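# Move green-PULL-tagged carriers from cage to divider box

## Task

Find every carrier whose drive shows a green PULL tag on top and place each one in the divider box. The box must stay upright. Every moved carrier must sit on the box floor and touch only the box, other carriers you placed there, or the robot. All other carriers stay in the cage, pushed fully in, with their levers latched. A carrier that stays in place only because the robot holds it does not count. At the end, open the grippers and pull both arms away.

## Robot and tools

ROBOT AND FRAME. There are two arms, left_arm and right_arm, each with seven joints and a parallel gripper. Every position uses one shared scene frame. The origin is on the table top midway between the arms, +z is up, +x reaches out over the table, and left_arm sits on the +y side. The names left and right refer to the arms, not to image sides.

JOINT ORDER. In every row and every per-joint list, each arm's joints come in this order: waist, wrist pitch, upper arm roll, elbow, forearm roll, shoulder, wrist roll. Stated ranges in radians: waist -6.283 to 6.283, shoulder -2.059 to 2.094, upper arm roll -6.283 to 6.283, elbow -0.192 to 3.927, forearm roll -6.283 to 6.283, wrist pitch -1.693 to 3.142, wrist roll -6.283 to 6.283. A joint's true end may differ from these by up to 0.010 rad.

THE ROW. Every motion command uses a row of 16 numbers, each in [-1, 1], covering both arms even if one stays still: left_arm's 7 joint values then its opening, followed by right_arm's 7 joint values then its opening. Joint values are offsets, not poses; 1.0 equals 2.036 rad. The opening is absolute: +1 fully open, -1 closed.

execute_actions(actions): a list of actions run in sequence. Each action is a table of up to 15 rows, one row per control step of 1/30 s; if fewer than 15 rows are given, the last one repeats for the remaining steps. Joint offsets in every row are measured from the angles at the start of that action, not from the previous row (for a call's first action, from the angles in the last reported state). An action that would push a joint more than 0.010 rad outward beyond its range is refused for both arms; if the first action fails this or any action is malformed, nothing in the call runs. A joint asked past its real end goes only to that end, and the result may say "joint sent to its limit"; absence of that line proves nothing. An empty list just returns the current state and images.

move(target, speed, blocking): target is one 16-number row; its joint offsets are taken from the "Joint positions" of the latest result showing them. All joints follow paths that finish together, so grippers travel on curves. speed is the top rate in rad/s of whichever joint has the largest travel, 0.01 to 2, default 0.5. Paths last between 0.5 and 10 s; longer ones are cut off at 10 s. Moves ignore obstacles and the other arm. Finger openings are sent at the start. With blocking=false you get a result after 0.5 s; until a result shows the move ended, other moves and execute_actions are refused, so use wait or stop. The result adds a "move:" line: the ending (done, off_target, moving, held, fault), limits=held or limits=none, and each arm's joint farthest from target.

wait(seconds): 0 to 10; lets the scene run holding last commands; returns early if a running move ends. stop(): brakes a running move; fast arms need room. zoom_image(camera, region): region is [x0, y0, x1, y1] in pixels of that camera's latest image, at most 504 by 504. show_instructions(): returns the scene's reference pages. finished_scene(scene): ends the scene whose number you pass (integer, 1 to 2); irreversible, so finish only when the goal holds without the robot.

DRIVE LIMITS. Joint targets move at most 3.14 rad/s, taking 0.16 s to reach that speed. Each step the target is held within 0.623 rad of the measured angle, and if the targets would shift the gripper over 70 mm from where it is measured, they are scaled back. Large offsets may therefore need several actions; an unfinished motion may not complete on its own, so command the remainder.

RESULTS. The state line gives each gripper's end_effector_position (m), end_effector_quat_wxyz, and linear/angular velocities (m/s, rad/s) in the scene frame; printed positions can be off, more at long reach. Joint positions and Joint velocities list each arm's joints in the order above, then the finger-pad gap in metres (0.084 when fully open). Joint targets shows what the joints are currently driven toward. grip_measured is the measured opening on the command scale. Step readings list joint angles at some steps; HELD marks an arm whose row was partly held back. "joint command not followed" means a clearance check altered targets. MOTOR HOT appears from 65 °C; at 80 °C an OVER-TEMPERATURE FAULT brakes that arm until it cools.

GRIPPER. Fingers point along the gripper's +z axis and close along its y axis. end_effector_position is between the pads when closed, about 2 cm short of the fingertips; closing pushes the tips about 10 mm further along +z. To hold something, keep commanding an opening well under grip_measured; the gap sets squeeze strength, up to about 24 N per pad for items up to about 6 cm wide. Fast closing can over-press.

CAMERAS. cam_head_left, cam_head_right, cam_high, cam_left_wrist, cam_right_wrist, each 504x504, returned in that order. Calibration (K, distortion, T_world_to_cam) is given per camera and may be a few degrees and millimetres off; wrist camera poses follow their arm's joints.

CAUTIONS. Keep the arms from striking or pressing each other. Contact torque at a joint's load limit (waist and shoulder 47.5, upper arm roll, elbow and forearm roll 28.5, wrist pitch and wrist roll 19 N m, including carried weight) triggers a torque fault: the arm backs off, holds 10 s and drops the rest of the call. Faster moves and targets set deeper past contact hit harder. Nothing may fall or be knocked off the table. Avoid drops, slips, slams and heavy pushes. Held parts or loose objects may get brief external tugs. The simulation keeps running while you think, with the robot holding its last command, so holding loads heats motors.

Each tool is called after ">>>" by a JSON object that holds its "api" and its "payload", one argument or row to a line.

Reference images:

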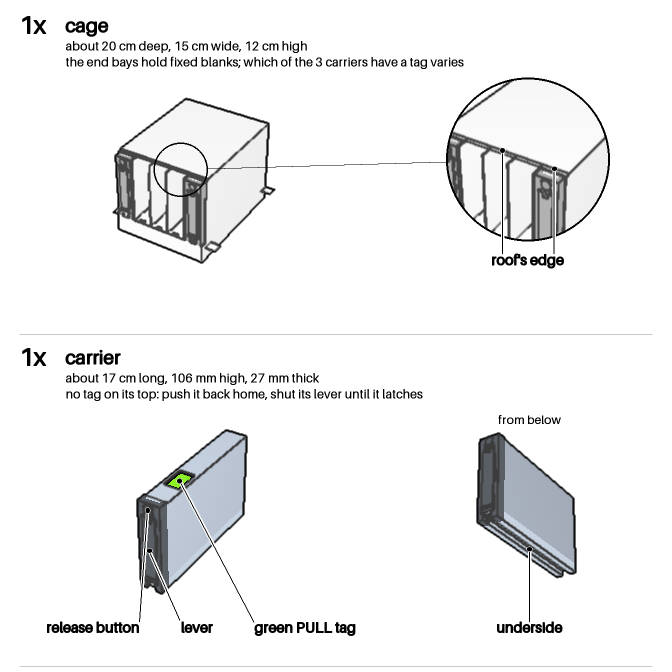

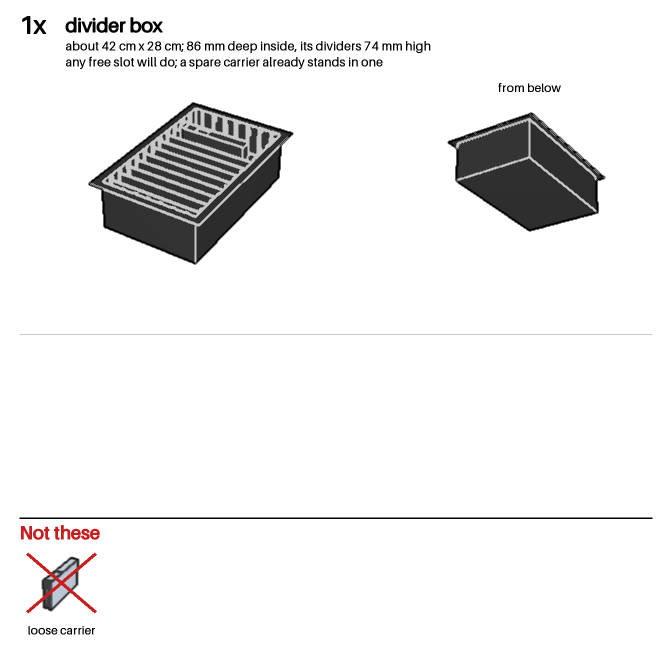

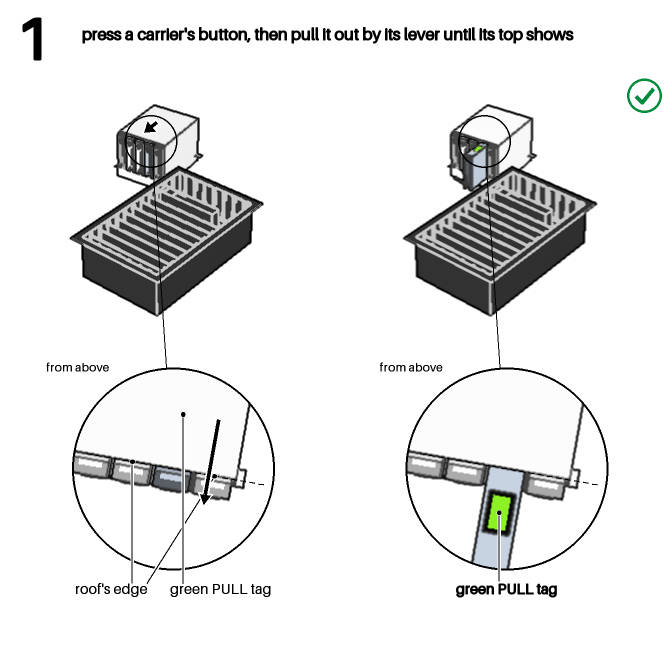

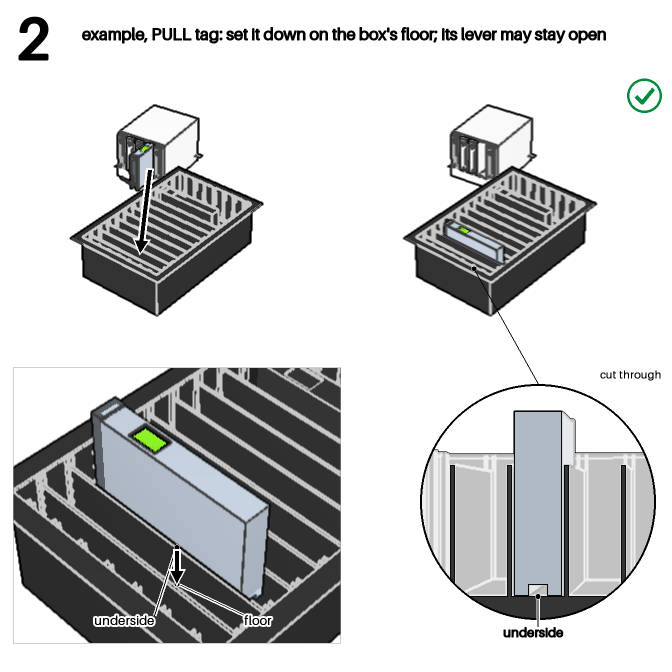

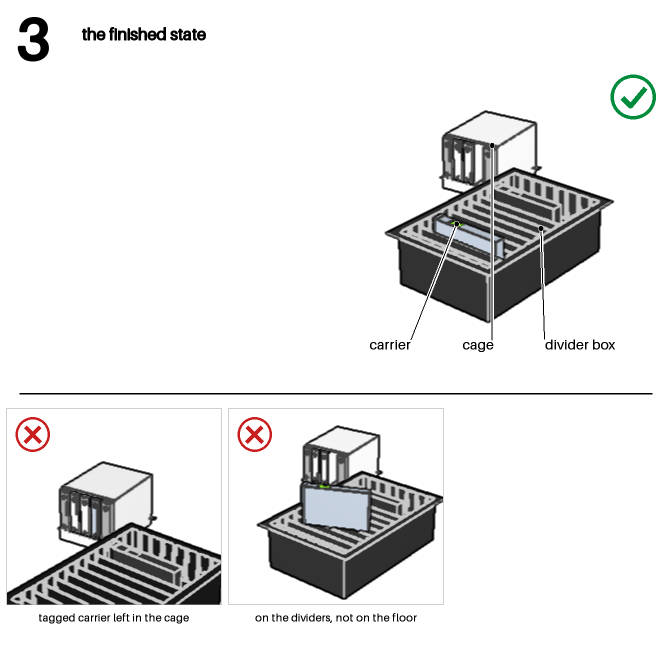

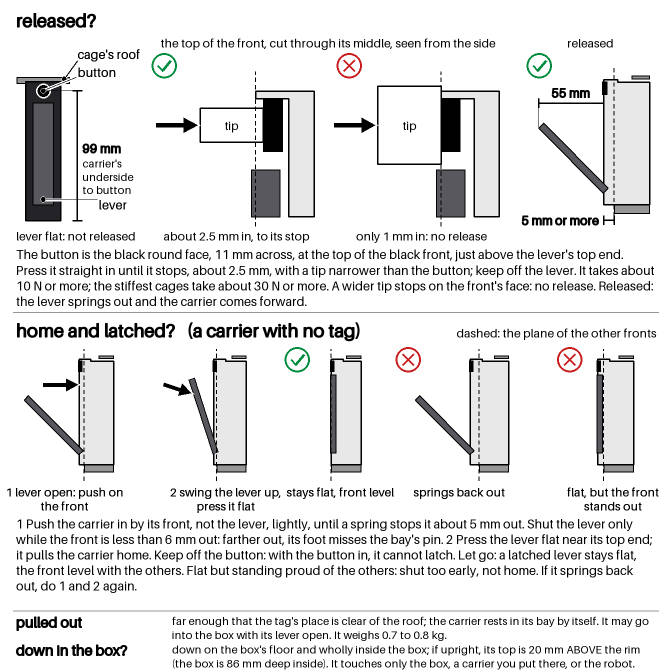

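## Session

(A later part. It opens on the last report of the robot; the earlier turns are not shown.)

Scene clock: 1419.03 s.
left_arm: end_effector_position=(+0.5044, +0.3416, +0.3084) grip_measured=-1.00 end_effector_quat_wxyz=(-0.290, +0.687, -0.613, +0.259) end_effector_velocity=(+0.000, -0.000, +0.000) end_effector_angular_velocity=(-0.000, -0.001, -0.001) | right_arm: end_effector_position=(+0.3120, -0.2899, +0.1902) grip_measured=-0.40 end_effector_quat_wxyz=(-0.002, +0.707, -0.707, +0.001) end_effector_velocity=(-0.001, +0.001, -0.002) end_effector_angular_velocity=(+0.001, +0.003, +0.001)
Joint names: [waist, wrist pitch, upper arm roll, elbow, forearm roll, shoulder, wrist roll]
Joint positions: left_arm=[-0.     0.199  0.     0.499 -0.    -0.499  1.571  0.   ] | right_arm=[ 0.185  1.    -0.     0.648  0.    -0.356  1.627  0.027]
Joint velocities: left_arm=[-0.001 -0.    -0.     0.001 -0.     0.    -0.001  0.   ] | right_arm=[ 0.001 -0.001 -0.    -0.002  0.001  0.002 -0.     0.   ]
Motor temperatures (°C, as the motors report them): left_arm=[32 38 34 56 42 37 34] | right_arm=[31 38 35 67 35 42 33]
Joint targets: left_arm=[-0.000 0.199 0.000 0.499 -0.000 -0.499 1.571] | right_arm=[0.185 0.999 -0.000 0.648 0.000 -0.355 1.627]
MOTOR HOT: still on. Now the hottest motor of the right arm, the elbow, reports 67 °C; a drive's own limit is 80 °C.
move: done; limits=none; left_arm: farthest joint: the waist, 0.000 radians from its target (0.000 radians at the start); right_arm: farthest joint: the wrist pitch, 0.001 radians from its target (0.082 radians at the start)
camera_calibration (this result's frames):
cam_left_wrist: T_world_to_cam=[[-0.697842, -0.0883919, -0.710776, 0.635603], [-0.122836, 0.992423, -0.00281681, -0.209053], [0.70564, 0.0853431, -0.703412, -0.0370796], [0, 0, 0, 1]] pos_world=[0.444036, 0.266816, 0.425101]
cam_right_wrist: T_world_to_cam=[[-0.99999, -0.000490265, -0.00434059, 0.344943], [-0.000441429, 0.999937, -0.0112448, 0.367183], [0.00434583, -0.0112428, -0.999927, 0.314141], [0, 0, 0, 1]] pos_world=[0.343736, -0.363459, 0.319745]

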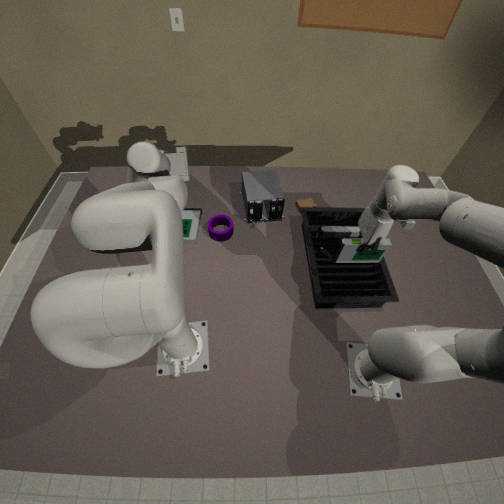

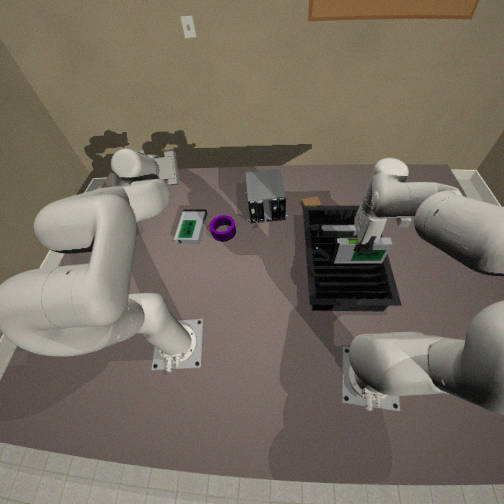

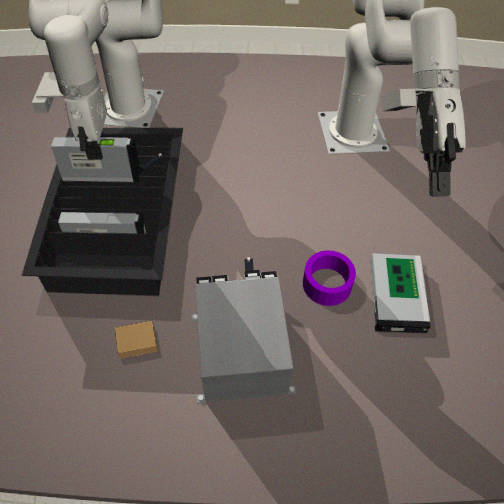

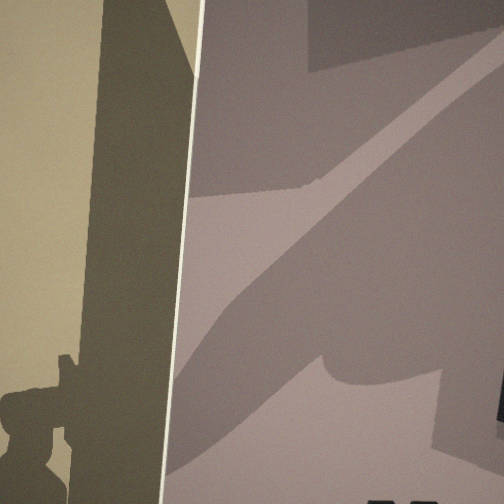

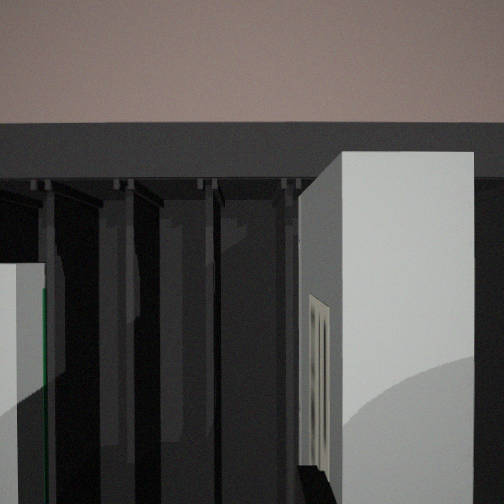

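>>> {"api": "move", "payload": {
  "target": [0,0,0,0,0,0,0,-1, 0,-0.03248,0,-0.01810,0,0.01438,0,-1],
  "speed": 0.1
}}

>>> {"api": "move", "payload": {
  "target": [0,0,0,0,0,0,0,-1, 0,-0.03303,0,-0.01607,0,0.01696,0,-1],
  "speed": 0.1
}}

Scene clock: 1452.00 s.
left_arm: end_effector_position=(+0.5044, +0.3416, +0.3084) grip_measured=-1.00 end_effector_quat_wxyz=(-0.290, +0.687, -0.613, +0.259) end_effector_velocity=(-0.000, -0.000, -0.001) end_effector_angular_velocity=(-0.001, +0.002, +0.000) | right_arm: end_effector_position=(+0.3121, -0.2899, +0.1702) grip_measured=-0.40 end_effector_quat_wxyz=(-0.002, +0.707, -0.707, +0.001) end_effector_velocity=(-0.000, +0.000, -0.001) end_effector_angular_velocity=(+0.001, +0.002, -0.001)
Joint names: [waist, wrist pitch, upper arm roll, elbow, forearm roll, shoulder, wrist roll]
Joint positions: left_arm=[-0.     0.199  0.     0.499 -0.    -0.499  1.571  0.   ] | right_arm=[ 0.185  0.934 -0.     0.612  0.    -0.326  1.627  0.027]
Joint velocities: left_arm=[-0.001  0.001  0.    -0.001  0.     0.    -0.     0.   ] | right_arm=[-0.    -0.001  0.    -0.001  0.002  0.001  0.     0.   ]
Motor temperatures (°C, as the motors report them): left_arm=[32 38 34 56 42 37 34] | right_arm=[31 38 35 66 35 42 33]
Joint targets: left_arm=[-0.000 0.199 0.000 0.499 -0.000 -0.499 1.571] | right_arm=[0.185 0.934 -0.000 0.612 0.000 -0.326 1.627]
MOTOR HOT: still on. Now the hottest motor of the right arm, the elbow, reports 66 °C; a drive's own limit is 80 °C.
move: done; limits=none; left_arm: farthest joint: the waist, 0.000 radians from its target (0.000 radians at the start); right_arm: farthest joint: the elbow, 0.001 radians from its target (0.037 radians at the start)
camera_calibration (this result's frames):
cam_left_wrist: T_world_to_cam=[[-0.697842, -0.0883917, -0.710777, 0.635603], [-0.122836, 0.992423, -0.00281675, -0.209053], [0.70564, 0.0853431, -0.703412, -0.0370797], [0, 0, 0, 1]] pos_world=[0.444036, 0.266816, 0.425101]
cam_right_wrist: T_world_to_cam=[[-0.999989, -0.000477152, -0.0046197, 0.345027], [-0.000425188, 0.999937, -0.0112428, 0.366948], [0.00462478, -0.0112407, -0.999926, 0.294052], [0, 0, 0, 1]] pos_world=[0.343819, -0.363455, 0.299749]

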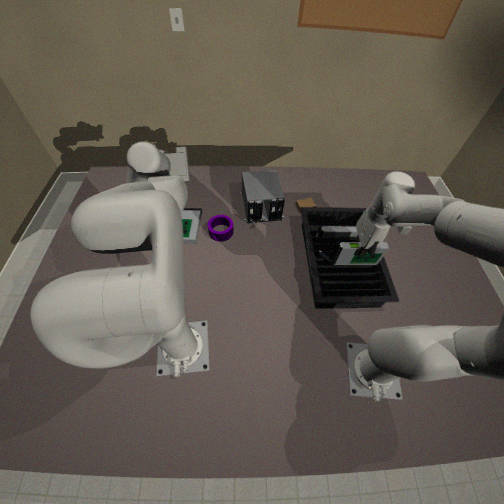

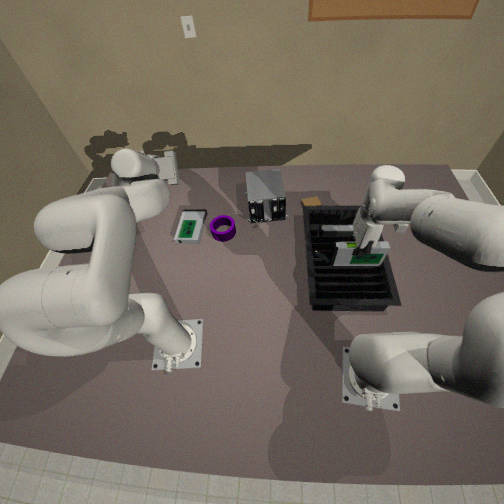

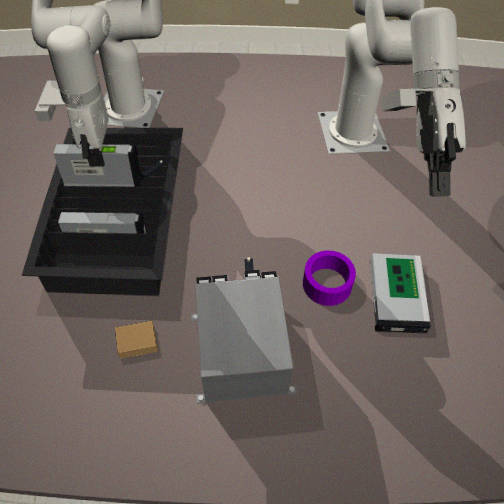

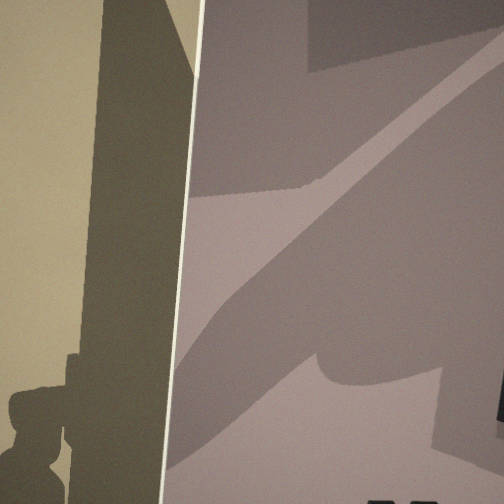

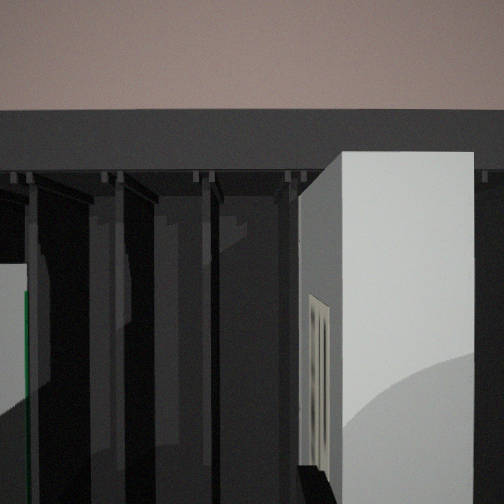

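Scene clock: 1453.10 s.
left_arm: end_effector_position=(+0.5044, +0.3416, +0.3084) grip_measured=-1.00 end_effector_quat_wxyz=(-0.290, +0.687, -0.613, +0.259) end_effector_velocity=(+0.000, -0.000, +0.000) end_effector_angular_velocity=(-0.000, -0.001, +0.000) | right_arm: end_effector_position=(+0.3122, -0.2899, +0.1504) grip_measured=-0.40 end_effector_quat_wxyz=(-0.002, +0.707, -0.707, +0.002) end_effector_velocity=(-0.000, +0.000, -0.001) end_effector_angular_velocity=(+0.001, -0.000, +0.000)
Joint names: [waist, wrist pitch, upper arm roll, elbow, forearm roll, shoulder, wrist roll]
Joint positions: left_arm=[-0.     0.199  0.     0.499 -0.    -0.499  1.571  0.   ] | right_arm=[ 0.185  0.867 -0.     0.579  0.    -0.292  1.627  0.027]
Joint velocities: left_arm=[-0.    -0.001 -0.     0.    -0.    -0.    -0.001  0.   ] | right_arm=[ 0.    -0.004  0.    -0.002  0.002  0.001 -0.001 -0.   ]
Motor temperatures (°C, as the motors report them): left_arm=[32 38 34 56 42 37 34] | right_arm=[31 38 35 66 35 42 33]
Joint targets: left_arm=[-0.000 0.199 0.000 0.499 -0.000 -0.499 1.571] | right_arm=[0.185 0.866 -0.000 0.579 0.000 -0.292 1.627]
MOTOR HOT: still on. Now the hottest motor of the right arm, the elbow, reports 66 °C; a drive's own limit is 80 °C.
move: done; limits=none; left_arm: farthest joint: the waist, 0.000 radians from its target (0.000 radians at the start); right_arm: farthest joint: the shoulder, 0.001 radians from its target (0.035 radians at the start)
camera_calibration (this result's frames):
cam_left_wrist: T_world_to_cam=[[-0.697842, -0.0883916, -0.710777, 0.635603], [-0.122836, 0.992423, -0.00281666, -0.209053], [0.70564, 0.0853431, -0.703412, -0.0370797], [0, 0, 0, 1]] pos_world=[0.444036, 0.266816, 0.425101]
cam_right_wrist: T_world_to_cam=[[-0.999988, -0.000463356, -0.00490547, 0.345119], [-0.000408179, 0.999937, -0.011243, 0.366716], [0.00491037, -0.0112409, -0.999925, 0.27415], [0, 0, 0, 1]] pos_world=[0.343919, -0.363451, 0.279946]

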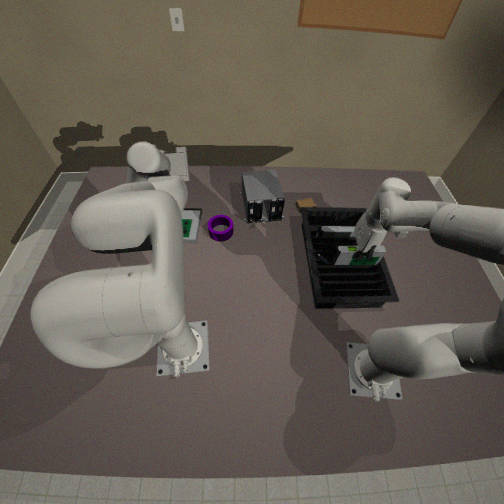

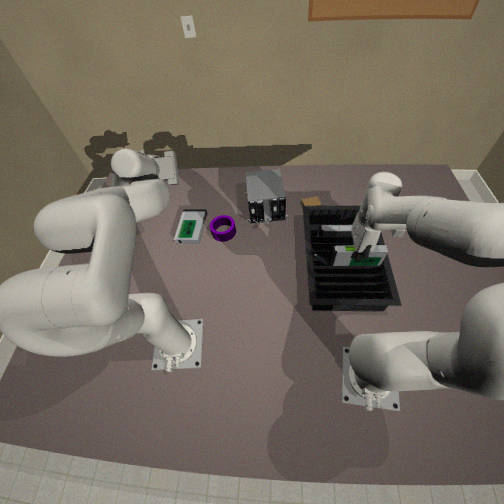

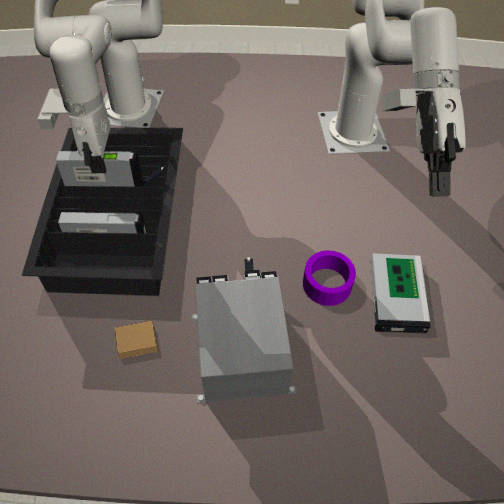

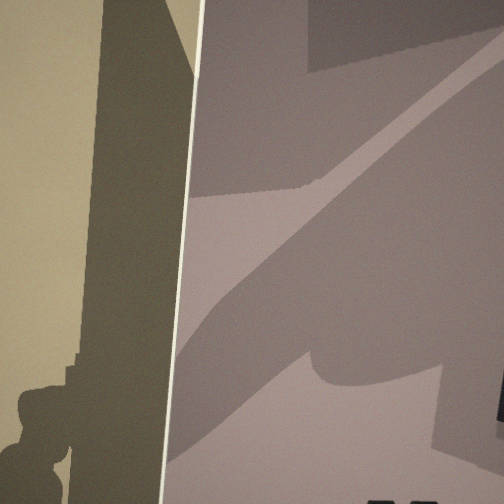

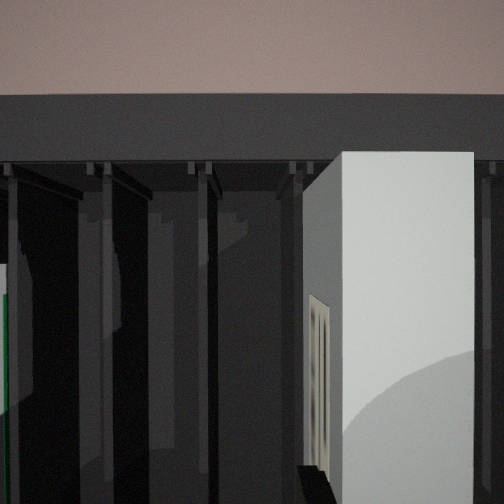

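Going in cleanly. Continue lowering.

>>> {"api": "move", "payload": {
  "target": [0,0,0,0,0,0,0,-1, 0,-0.03383,0,-0.01411,0,0.01971,0,-1],
  "speed": 0.1
}}

>>> {"api": "move", "payload": {
  "target": [0,0,0,0,0,0,0,-1, 0,-0.03459,0,-0.01206,0,0.02253,0,-1],
  "speed": 0.08
}}

Scene clock: 1457.47 s.
left_arm: end_effector_position=(+0.5044, +0.3416, +0.3084) grip_measured=-1.00 end_effector_quat_wxyz=(-0.290, +0.687, -0.613, +0.259) end_effector_velocity=(+0.000, -0.000, +0.001) end_effector_angular_velocity=(-0.000, -0.001, -0.001) | right_arm: end_effector_position=(+0.3124, -0.2899, +0.1306) grip_measured=-0.40 end_effector_quat_wxyz=(-0.002, +0.707, -0.707, +0.002) end_effector_velocity=(-0.000, +0.000, -0.001) end_effector_angular_velocity=(-0.001, +0.001, +0.001)
Joint names: [waist, wrist pitch, upper arm roll, elbow, forearm roll, shoulder, wrist roll]
Joint positions: left_arm=[-0.     0.199  0.     0.499 -0.    -0.499  1.571  0.   ] | right_arm=[ 0.185  0.798 -0.     0.551  0.    -0.252  1.627  0.027]
Joint velocities: left_arm=[-0.001  0.     0.     0.001 -0.    -0.     0.     0.   ] | right_arm=[ 0.001 -0.003 -0.    -0.002 -0.001  0.001  0.     0.   ]
Motor temperatures (°C, as the motors report them): left_arm=[32 38 34 56 42 37 34] | right_arm=[31 38 35 66 35 42 33]
Joint targets: left_arm=[-0.000 0.199 0.000 0.499 -0.000 -0.499 1.571] | right_arm=[0.185 0.798 -0.000 0.551 0.000 -0.252 1.627]
MOTOR HOT: still on. Now the hottest motor of the right arm, the elbow, reports 66 °C; a drive's own limit is 80 °C.
move: done; limits=none; left_arm: farthest joint: the waist, 0.000 radians from its target (0.000 radians at the start); right_arm: farthest joint: the elbow, 0.001 radians from its target (0.029 radians at the start)
camera_calibration (this result's frames):
cam_left_wrist: T_world_to_cam=[[-0.697842, -0.0883918, -0.710776, 0.635603], [-0.122836, 0.992423, -0.0028168, -0.209053], [0.70564, 0.0853431, -0.703412, -0.0370795], [0, 0, 0, 1]] pos_world=[0.444036, 0.266816, 0.425101]
cam_right_wrist: T_world_to_cam=[[-0.999986, -0.000449566, -0.00519932, 0.345215], [-0.000391072, 0.999937, -0.0112459, 0.366484], [0.00520404, -0.0112437, -0.999923, 0.254257], [0, 0, 0, 1]] pos_world=[0.344031, -0.363447, 0.260154]

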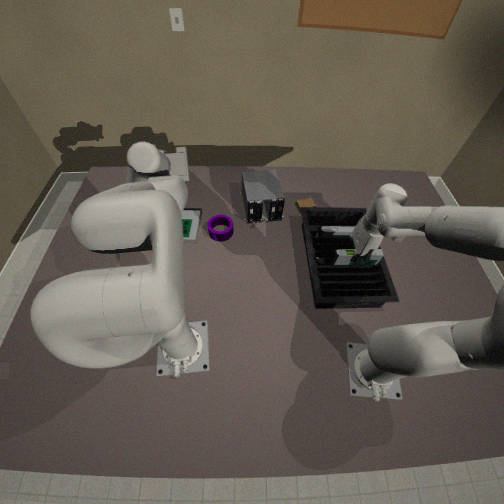

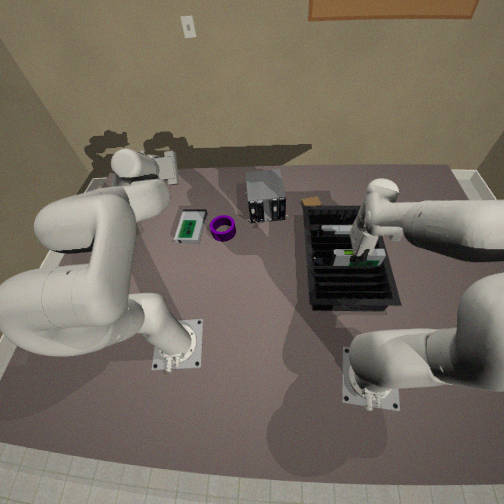

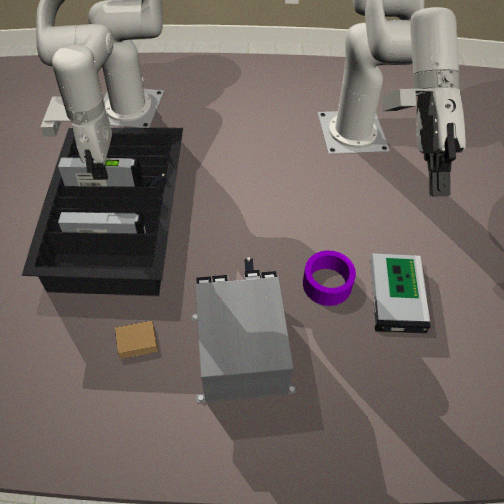

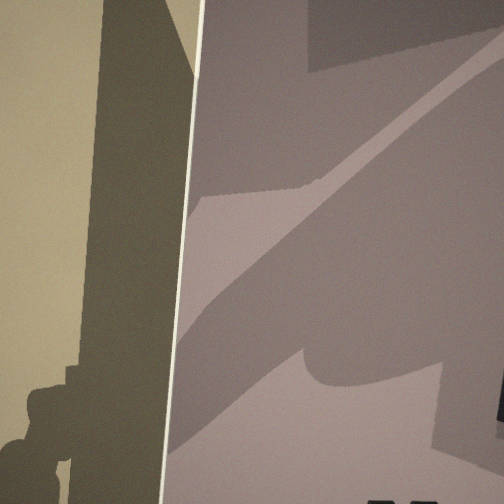

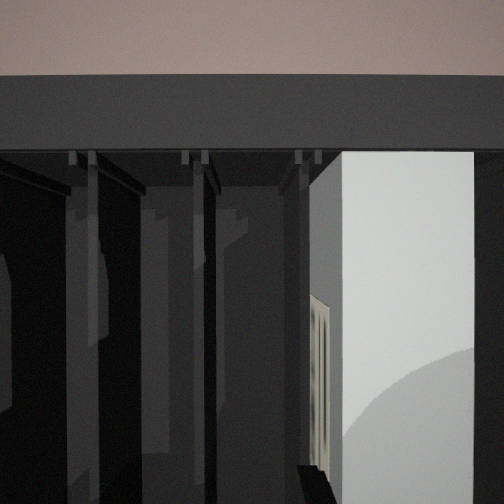

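Scene clock: 1458.73 s.
left_arm: end_effector_position=(+0.5044, +0.3416, +0.3084) grip_measured=-1.00 end_effector_quat_wxyz=(-0.290, +0.687, -0.613, +0.259) end_effector_velocity=(-0.000, -0.000, -0.001) end_effector_angular_velocity=(+0.000, +0.001, -0.001) | right_arm: end_effector_position=(+0.3125, -0.2899, +0.1108) grip_measured=-0.40 end_effector_quat_wxyz=(-0.002, +0.707, -0.707, +0.002) end_effector_velocity=(-0.000, -0.001, -0.001) end_effector_angular_velocity=(-0.001, +0.000, +0.001)
Joint names: [waist, wrist pitch, upper arm roll, elbow, forearm roll, shoulder, wrist roll]
Joint positions: left_arm=[-0.     0.199  0.     0.499 -0.    -0.499  1.571  0.   ] | right_arm=[ 0.185  0.728 -0.     0.526  0.    -0.207  1.627  0.027]
Joint velocities: left_arm=[ 0.     0.    -0.    -0.001 -0.    -0.     0.001  0.   ] | right_arm=[-0.001 -0.004 -0.    -0.003 -0.002  0.002 -0.001  0.   ]
Motor temperatures (°C, as the motors report them): left_arm=[32 38 34 56 42 37 34] | right_arm=[31 38 35 66 35 42 33]
Joint targets: left_arm=[-0.000 0.199 0.000 0.499 -0.000 -0.499 1.571] | right_arm=[0.185 0.727 -0.000 0.526 0.000 -0.206 1.627]
MOTOR HOT: still on. Now the hottest motor of the right arm, the elbow, reports 66 °C; a drive's own limit is 80 °C.
move: done; limits=none; left_arm: farthest joint: the waist, 0.000 radians from its target (0.000 radians at the start); right_arm: farthest joint: the waist, 0.000 radians from its target (0.000 radians at the start)
camera_calibration (this result's frames):
cam_left_wrist: T_world_to_cam=[[-0.697842, -0.0883921, -0.710776, 0.635603], [-0.122836, 0.992423, -0.00281697, -0.209053], [0.70564, 0.085343, -0.703413, -0.0370794], [0, 0, 0, 1]] pos_world=[0.444036, 0.266816, 0.425101]
cam_right_wrist: T_world_to_cam=[[-0.999985, -0.000435293, -0.00548416, 0.345316], [-0.00037356, 0.999937, -0.0112525, 0.366252], [0.00548871, -0.0112503, -0.999922, 0.23436], [0, 0, 0, 1]] pos_world=[0.344162, -0.363442, 0.240357]

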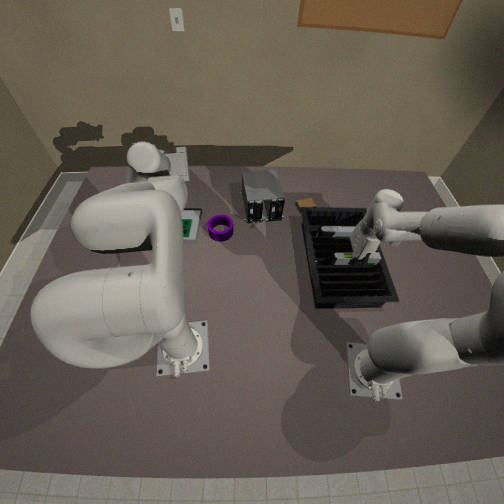

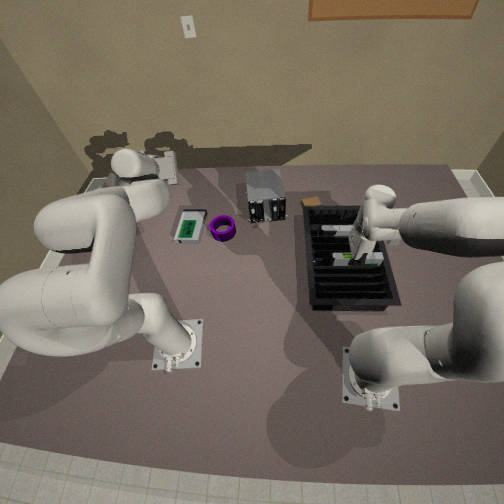

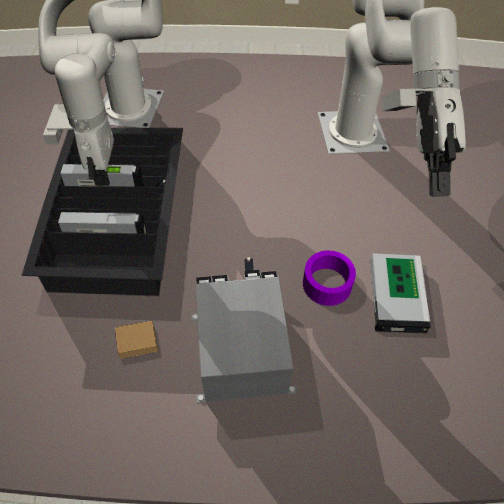

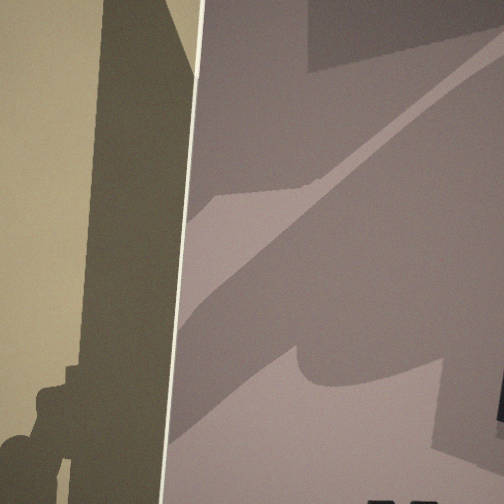

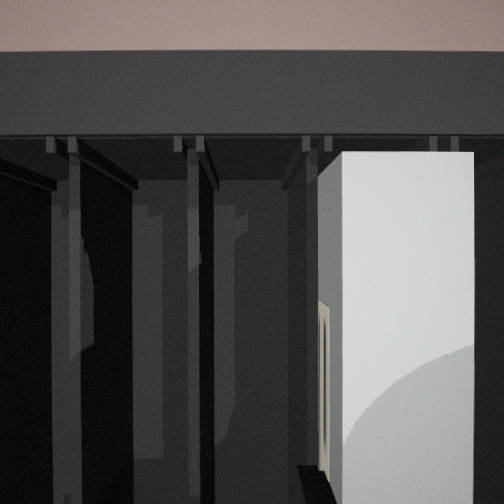

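>>> {"api": "move", "payload": {
  "target": [0,0,0,0,0,0,0,-1, 0,-0.0140,0,-0.0043,0,0.0096,0,-1],
  "speed": 0.03
}}

Scene clock: 1467.80 s.
left_arm: end_effector_position=(+0.5044, +0.3416, +0.3084) grip_measured=-1.00 end_effector_quat_wxyz=(-0.290, +0.687, -0.613, +0.259) end_effector_velocity=(+0.000, +0.001, +0.001) end_effector_angular_velocity=(+0.000, -0.001, +0.001) | right_arm: end_effector_position=(+0.3126, -0.2899, +0.1030) grip_measured=-0.40 end_effector_quat_wxyz=(-0.002, +0.707, -0.707, +0.002) end_effector_velocity=(+0.001, -0.000, +0.000) end_effector_angular_velocity=(+0.000, -0.002, -0.002)
Joint names: [waist, wrist pitch, upper arm roll, elbow, forearm roll, shoulder, wrist roll]
Joint positions: left_arm=[-0.     0.199  0.     0.499 -0.    -0.499  1.571  0.   ] | right_arm=[ 0.185  0.699 -0.     0.518  0.    -0.187  1.627  0.027]
Joint velocities: left_arm=[ 0.    -0.001  0.001  0.     0.    -0.     0.     0.   ] | right_arm=[-0.    -0.001 -0.     0.001  0.     0.001  0.002 -0.   ]
Motor temperatures (°C, as the motors report them): left_arm=[32 38 34 56 42 37 34] | right_arm=[31 38 35 65 35 42 33]
Joint targets: left_arm=[-0.000 0.199 0.000 0.499 -0.000 -0.499 1.571] | right_arm=[0.185 0.699 -0.000 0.518 0.000 -0.187 1.627]
MOTOR HOT: still on. Now the hottest motor of the right arm, the elbow, reports 65 °C; a drive's own limit is 80 °C.
move: done; limits=none; left_arm: farthest joint: the waist, 0.000 radians from its target (0.000 radians at the start); right_arm: farthest joint: the elbow, 0.001 radians from its target (0.009 radians at the start)
camera_calibration (this result's frames):
cam_left_wrist: T_world_to_cam=[[-0.697842, -0.0883921, -0.710776, 0.635603], [-0.122836, 0.992423, -0.00281698, -0.209053], [0.70564, 0.0853431, -0.703412, -0.0370796], [0, 0, 0, 1]] pos_world=[0.444036, 0.266816, 0.425101]
cam_right_wrist: T_world_to_cam=[[-0.999983, -0.000429612, -0.00577964, 0.345356], [-0.000364594, 0.999937, -0.011246, 0.36616], [0.00578411, -0.0112437, -0.99992, 0.226444], [0, 0, 0, 1]] pos_world=[0.344174, -0.363443, 0.23254]

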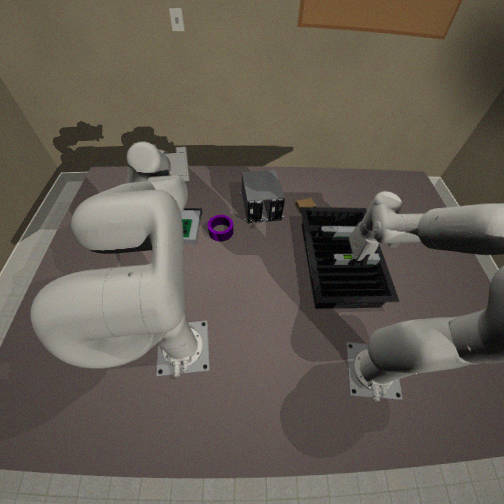

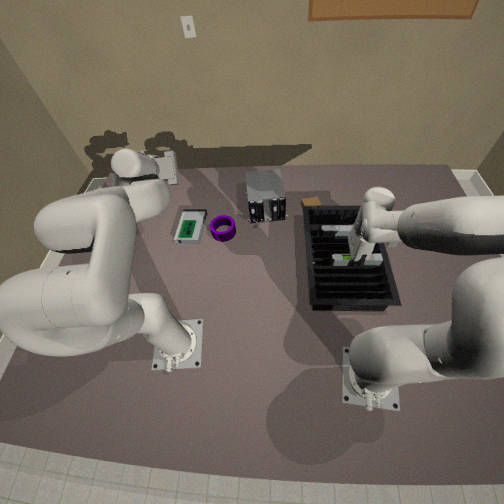

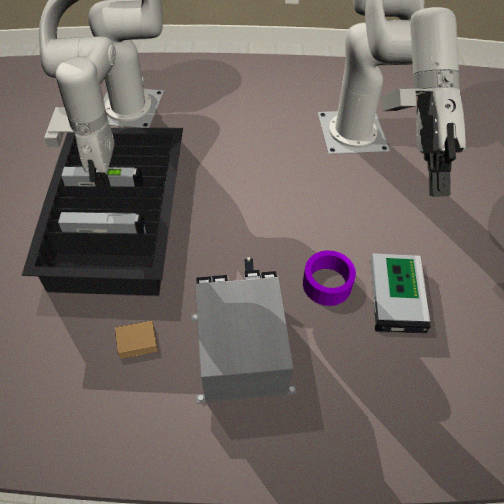

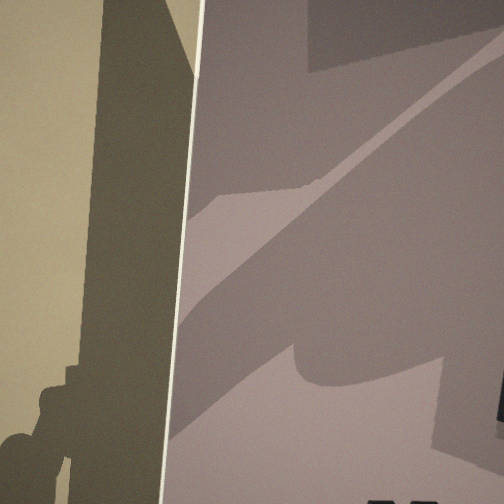

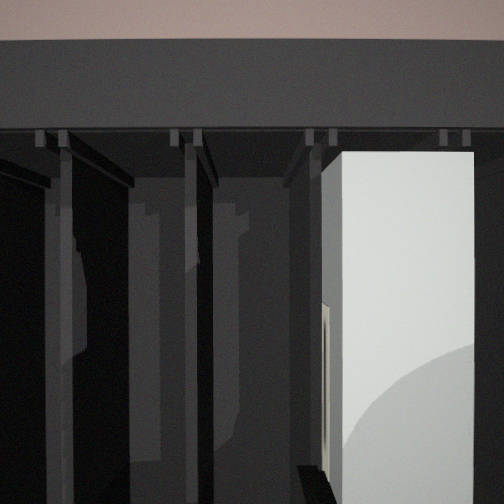

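>>> {"api": "move", "payload": {
  "target": [0,0,0,0,0,0,0,-1, 0,-0.0036,0,-0.0010,0,0.0025,0,-1],
  "speed": 0.015
}}

Scene clock: 1474.77 s.
left_arm: end_effector_position=(+0.5044, +0.3416, +0.3084) grip_measured=-1.00 end_effector_quat_wxyz=(-0.290, +0.687, -0.613, +0.259) end_effector_velocity=(-0.000, -0.000, -0.000) end_effector_angular_velocity=(-0.000, -0.000, +0.000) | right_arm: end_effector_position=(+0.3128, -0.2900, +0.1018) grip_measured=-0.40 end_effector_quat_wxyz=(-0.002, +0.707, -0.708, +0.002) end_effector_velocity=(+0.000, -0.000, -0.001) end_effector_angular_velocity=(+0.001, -0.000, -0.001)
Joint names: [waist, wrist pitch, upper arm roll, elbow, forearm roll, shoulder, wrist roll]
Joint positions: left_arm=[-0.     0.199  0.     0.499 -0.    -0.499  1.571  0.   ] | right_arm=[ 0.185  0.694 -0.001  0.517  0.    -0.184  1.627  0.027]
Joint velocities: left_arm=[-0.    -0.001 -0.    -0.001  0.    -0.    -0.001  0.   ] | right_arm=[-0.002 -0.002  0.    -0.001  0.001  0.001 -0.001 -0.   ]
Motor temperatures (°C, as the motors report them): left_arm=[32 38 34 56 42 37 34] | right_arm=[31 38 35 65 35 42 33]
Joint targets: left_arm=[-0.000 0.199 0.000 0.499 -0.000 -0.499 1.571] | right_arm=[0.185 0.692 -0.000 0.516 0.000 -0.182 1.627]
MOTOR HOT: still on. Now the hottest motor of the right arm, the elbow, reports 65 °C; a drive's own limit is 80 °C.
move: done; limits=none; left_arm: farthest joint: the waist, 0.000 radians from its target (0.000 radians at the start); right_arm: farthest joint: the wrist pitch, 0.003 radians from its target (0.008 radians at the start)
camera_calibration (this result's frames):
cam_left_wrist: T_world_to_cam=[[-0.697842, -0.0883923, -0.710777, 0.635603], [-0.122836, 0.992423, -0.00281708, -0.209053], [0.70564, 0.0853432, -0.703412, -0.0370797], [0, 0, 0, 1]] pos_world=[0.444036, 0.266816, 0.425101]
cam_right_wrist: T_world_to_cam=[[-0.999979, -0.000141871, -0.00647585, 0.34568], [-0.0000695922, 0.999938, -0.0111602, 0.366107], [0.00647703, -0.0111595, -0.999917, 0.225106], [0, 0, 0, 1]] pos_world=[0.34424, -0.363523, 0.231412]

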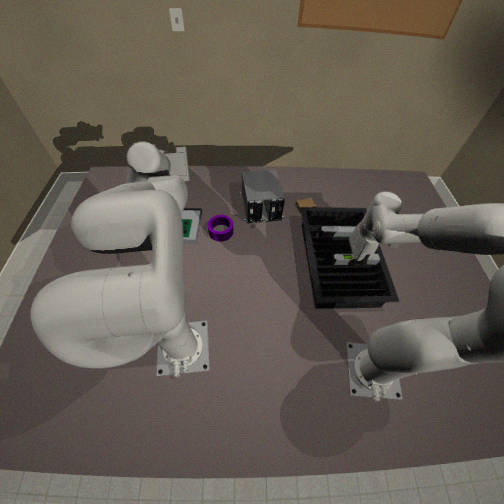

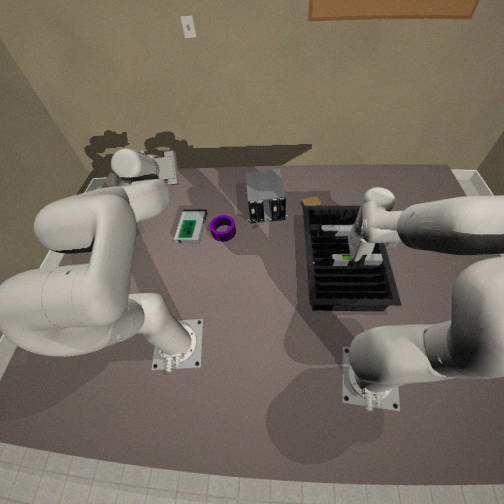

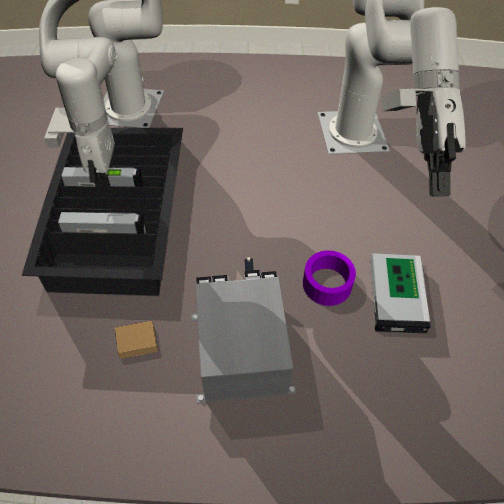

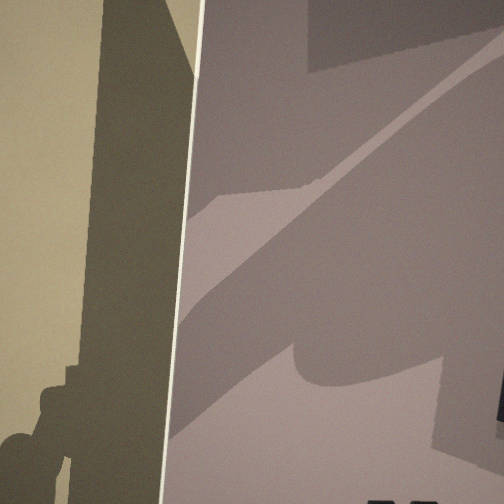

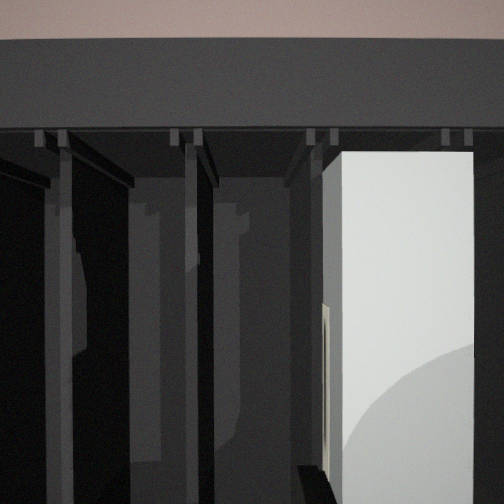

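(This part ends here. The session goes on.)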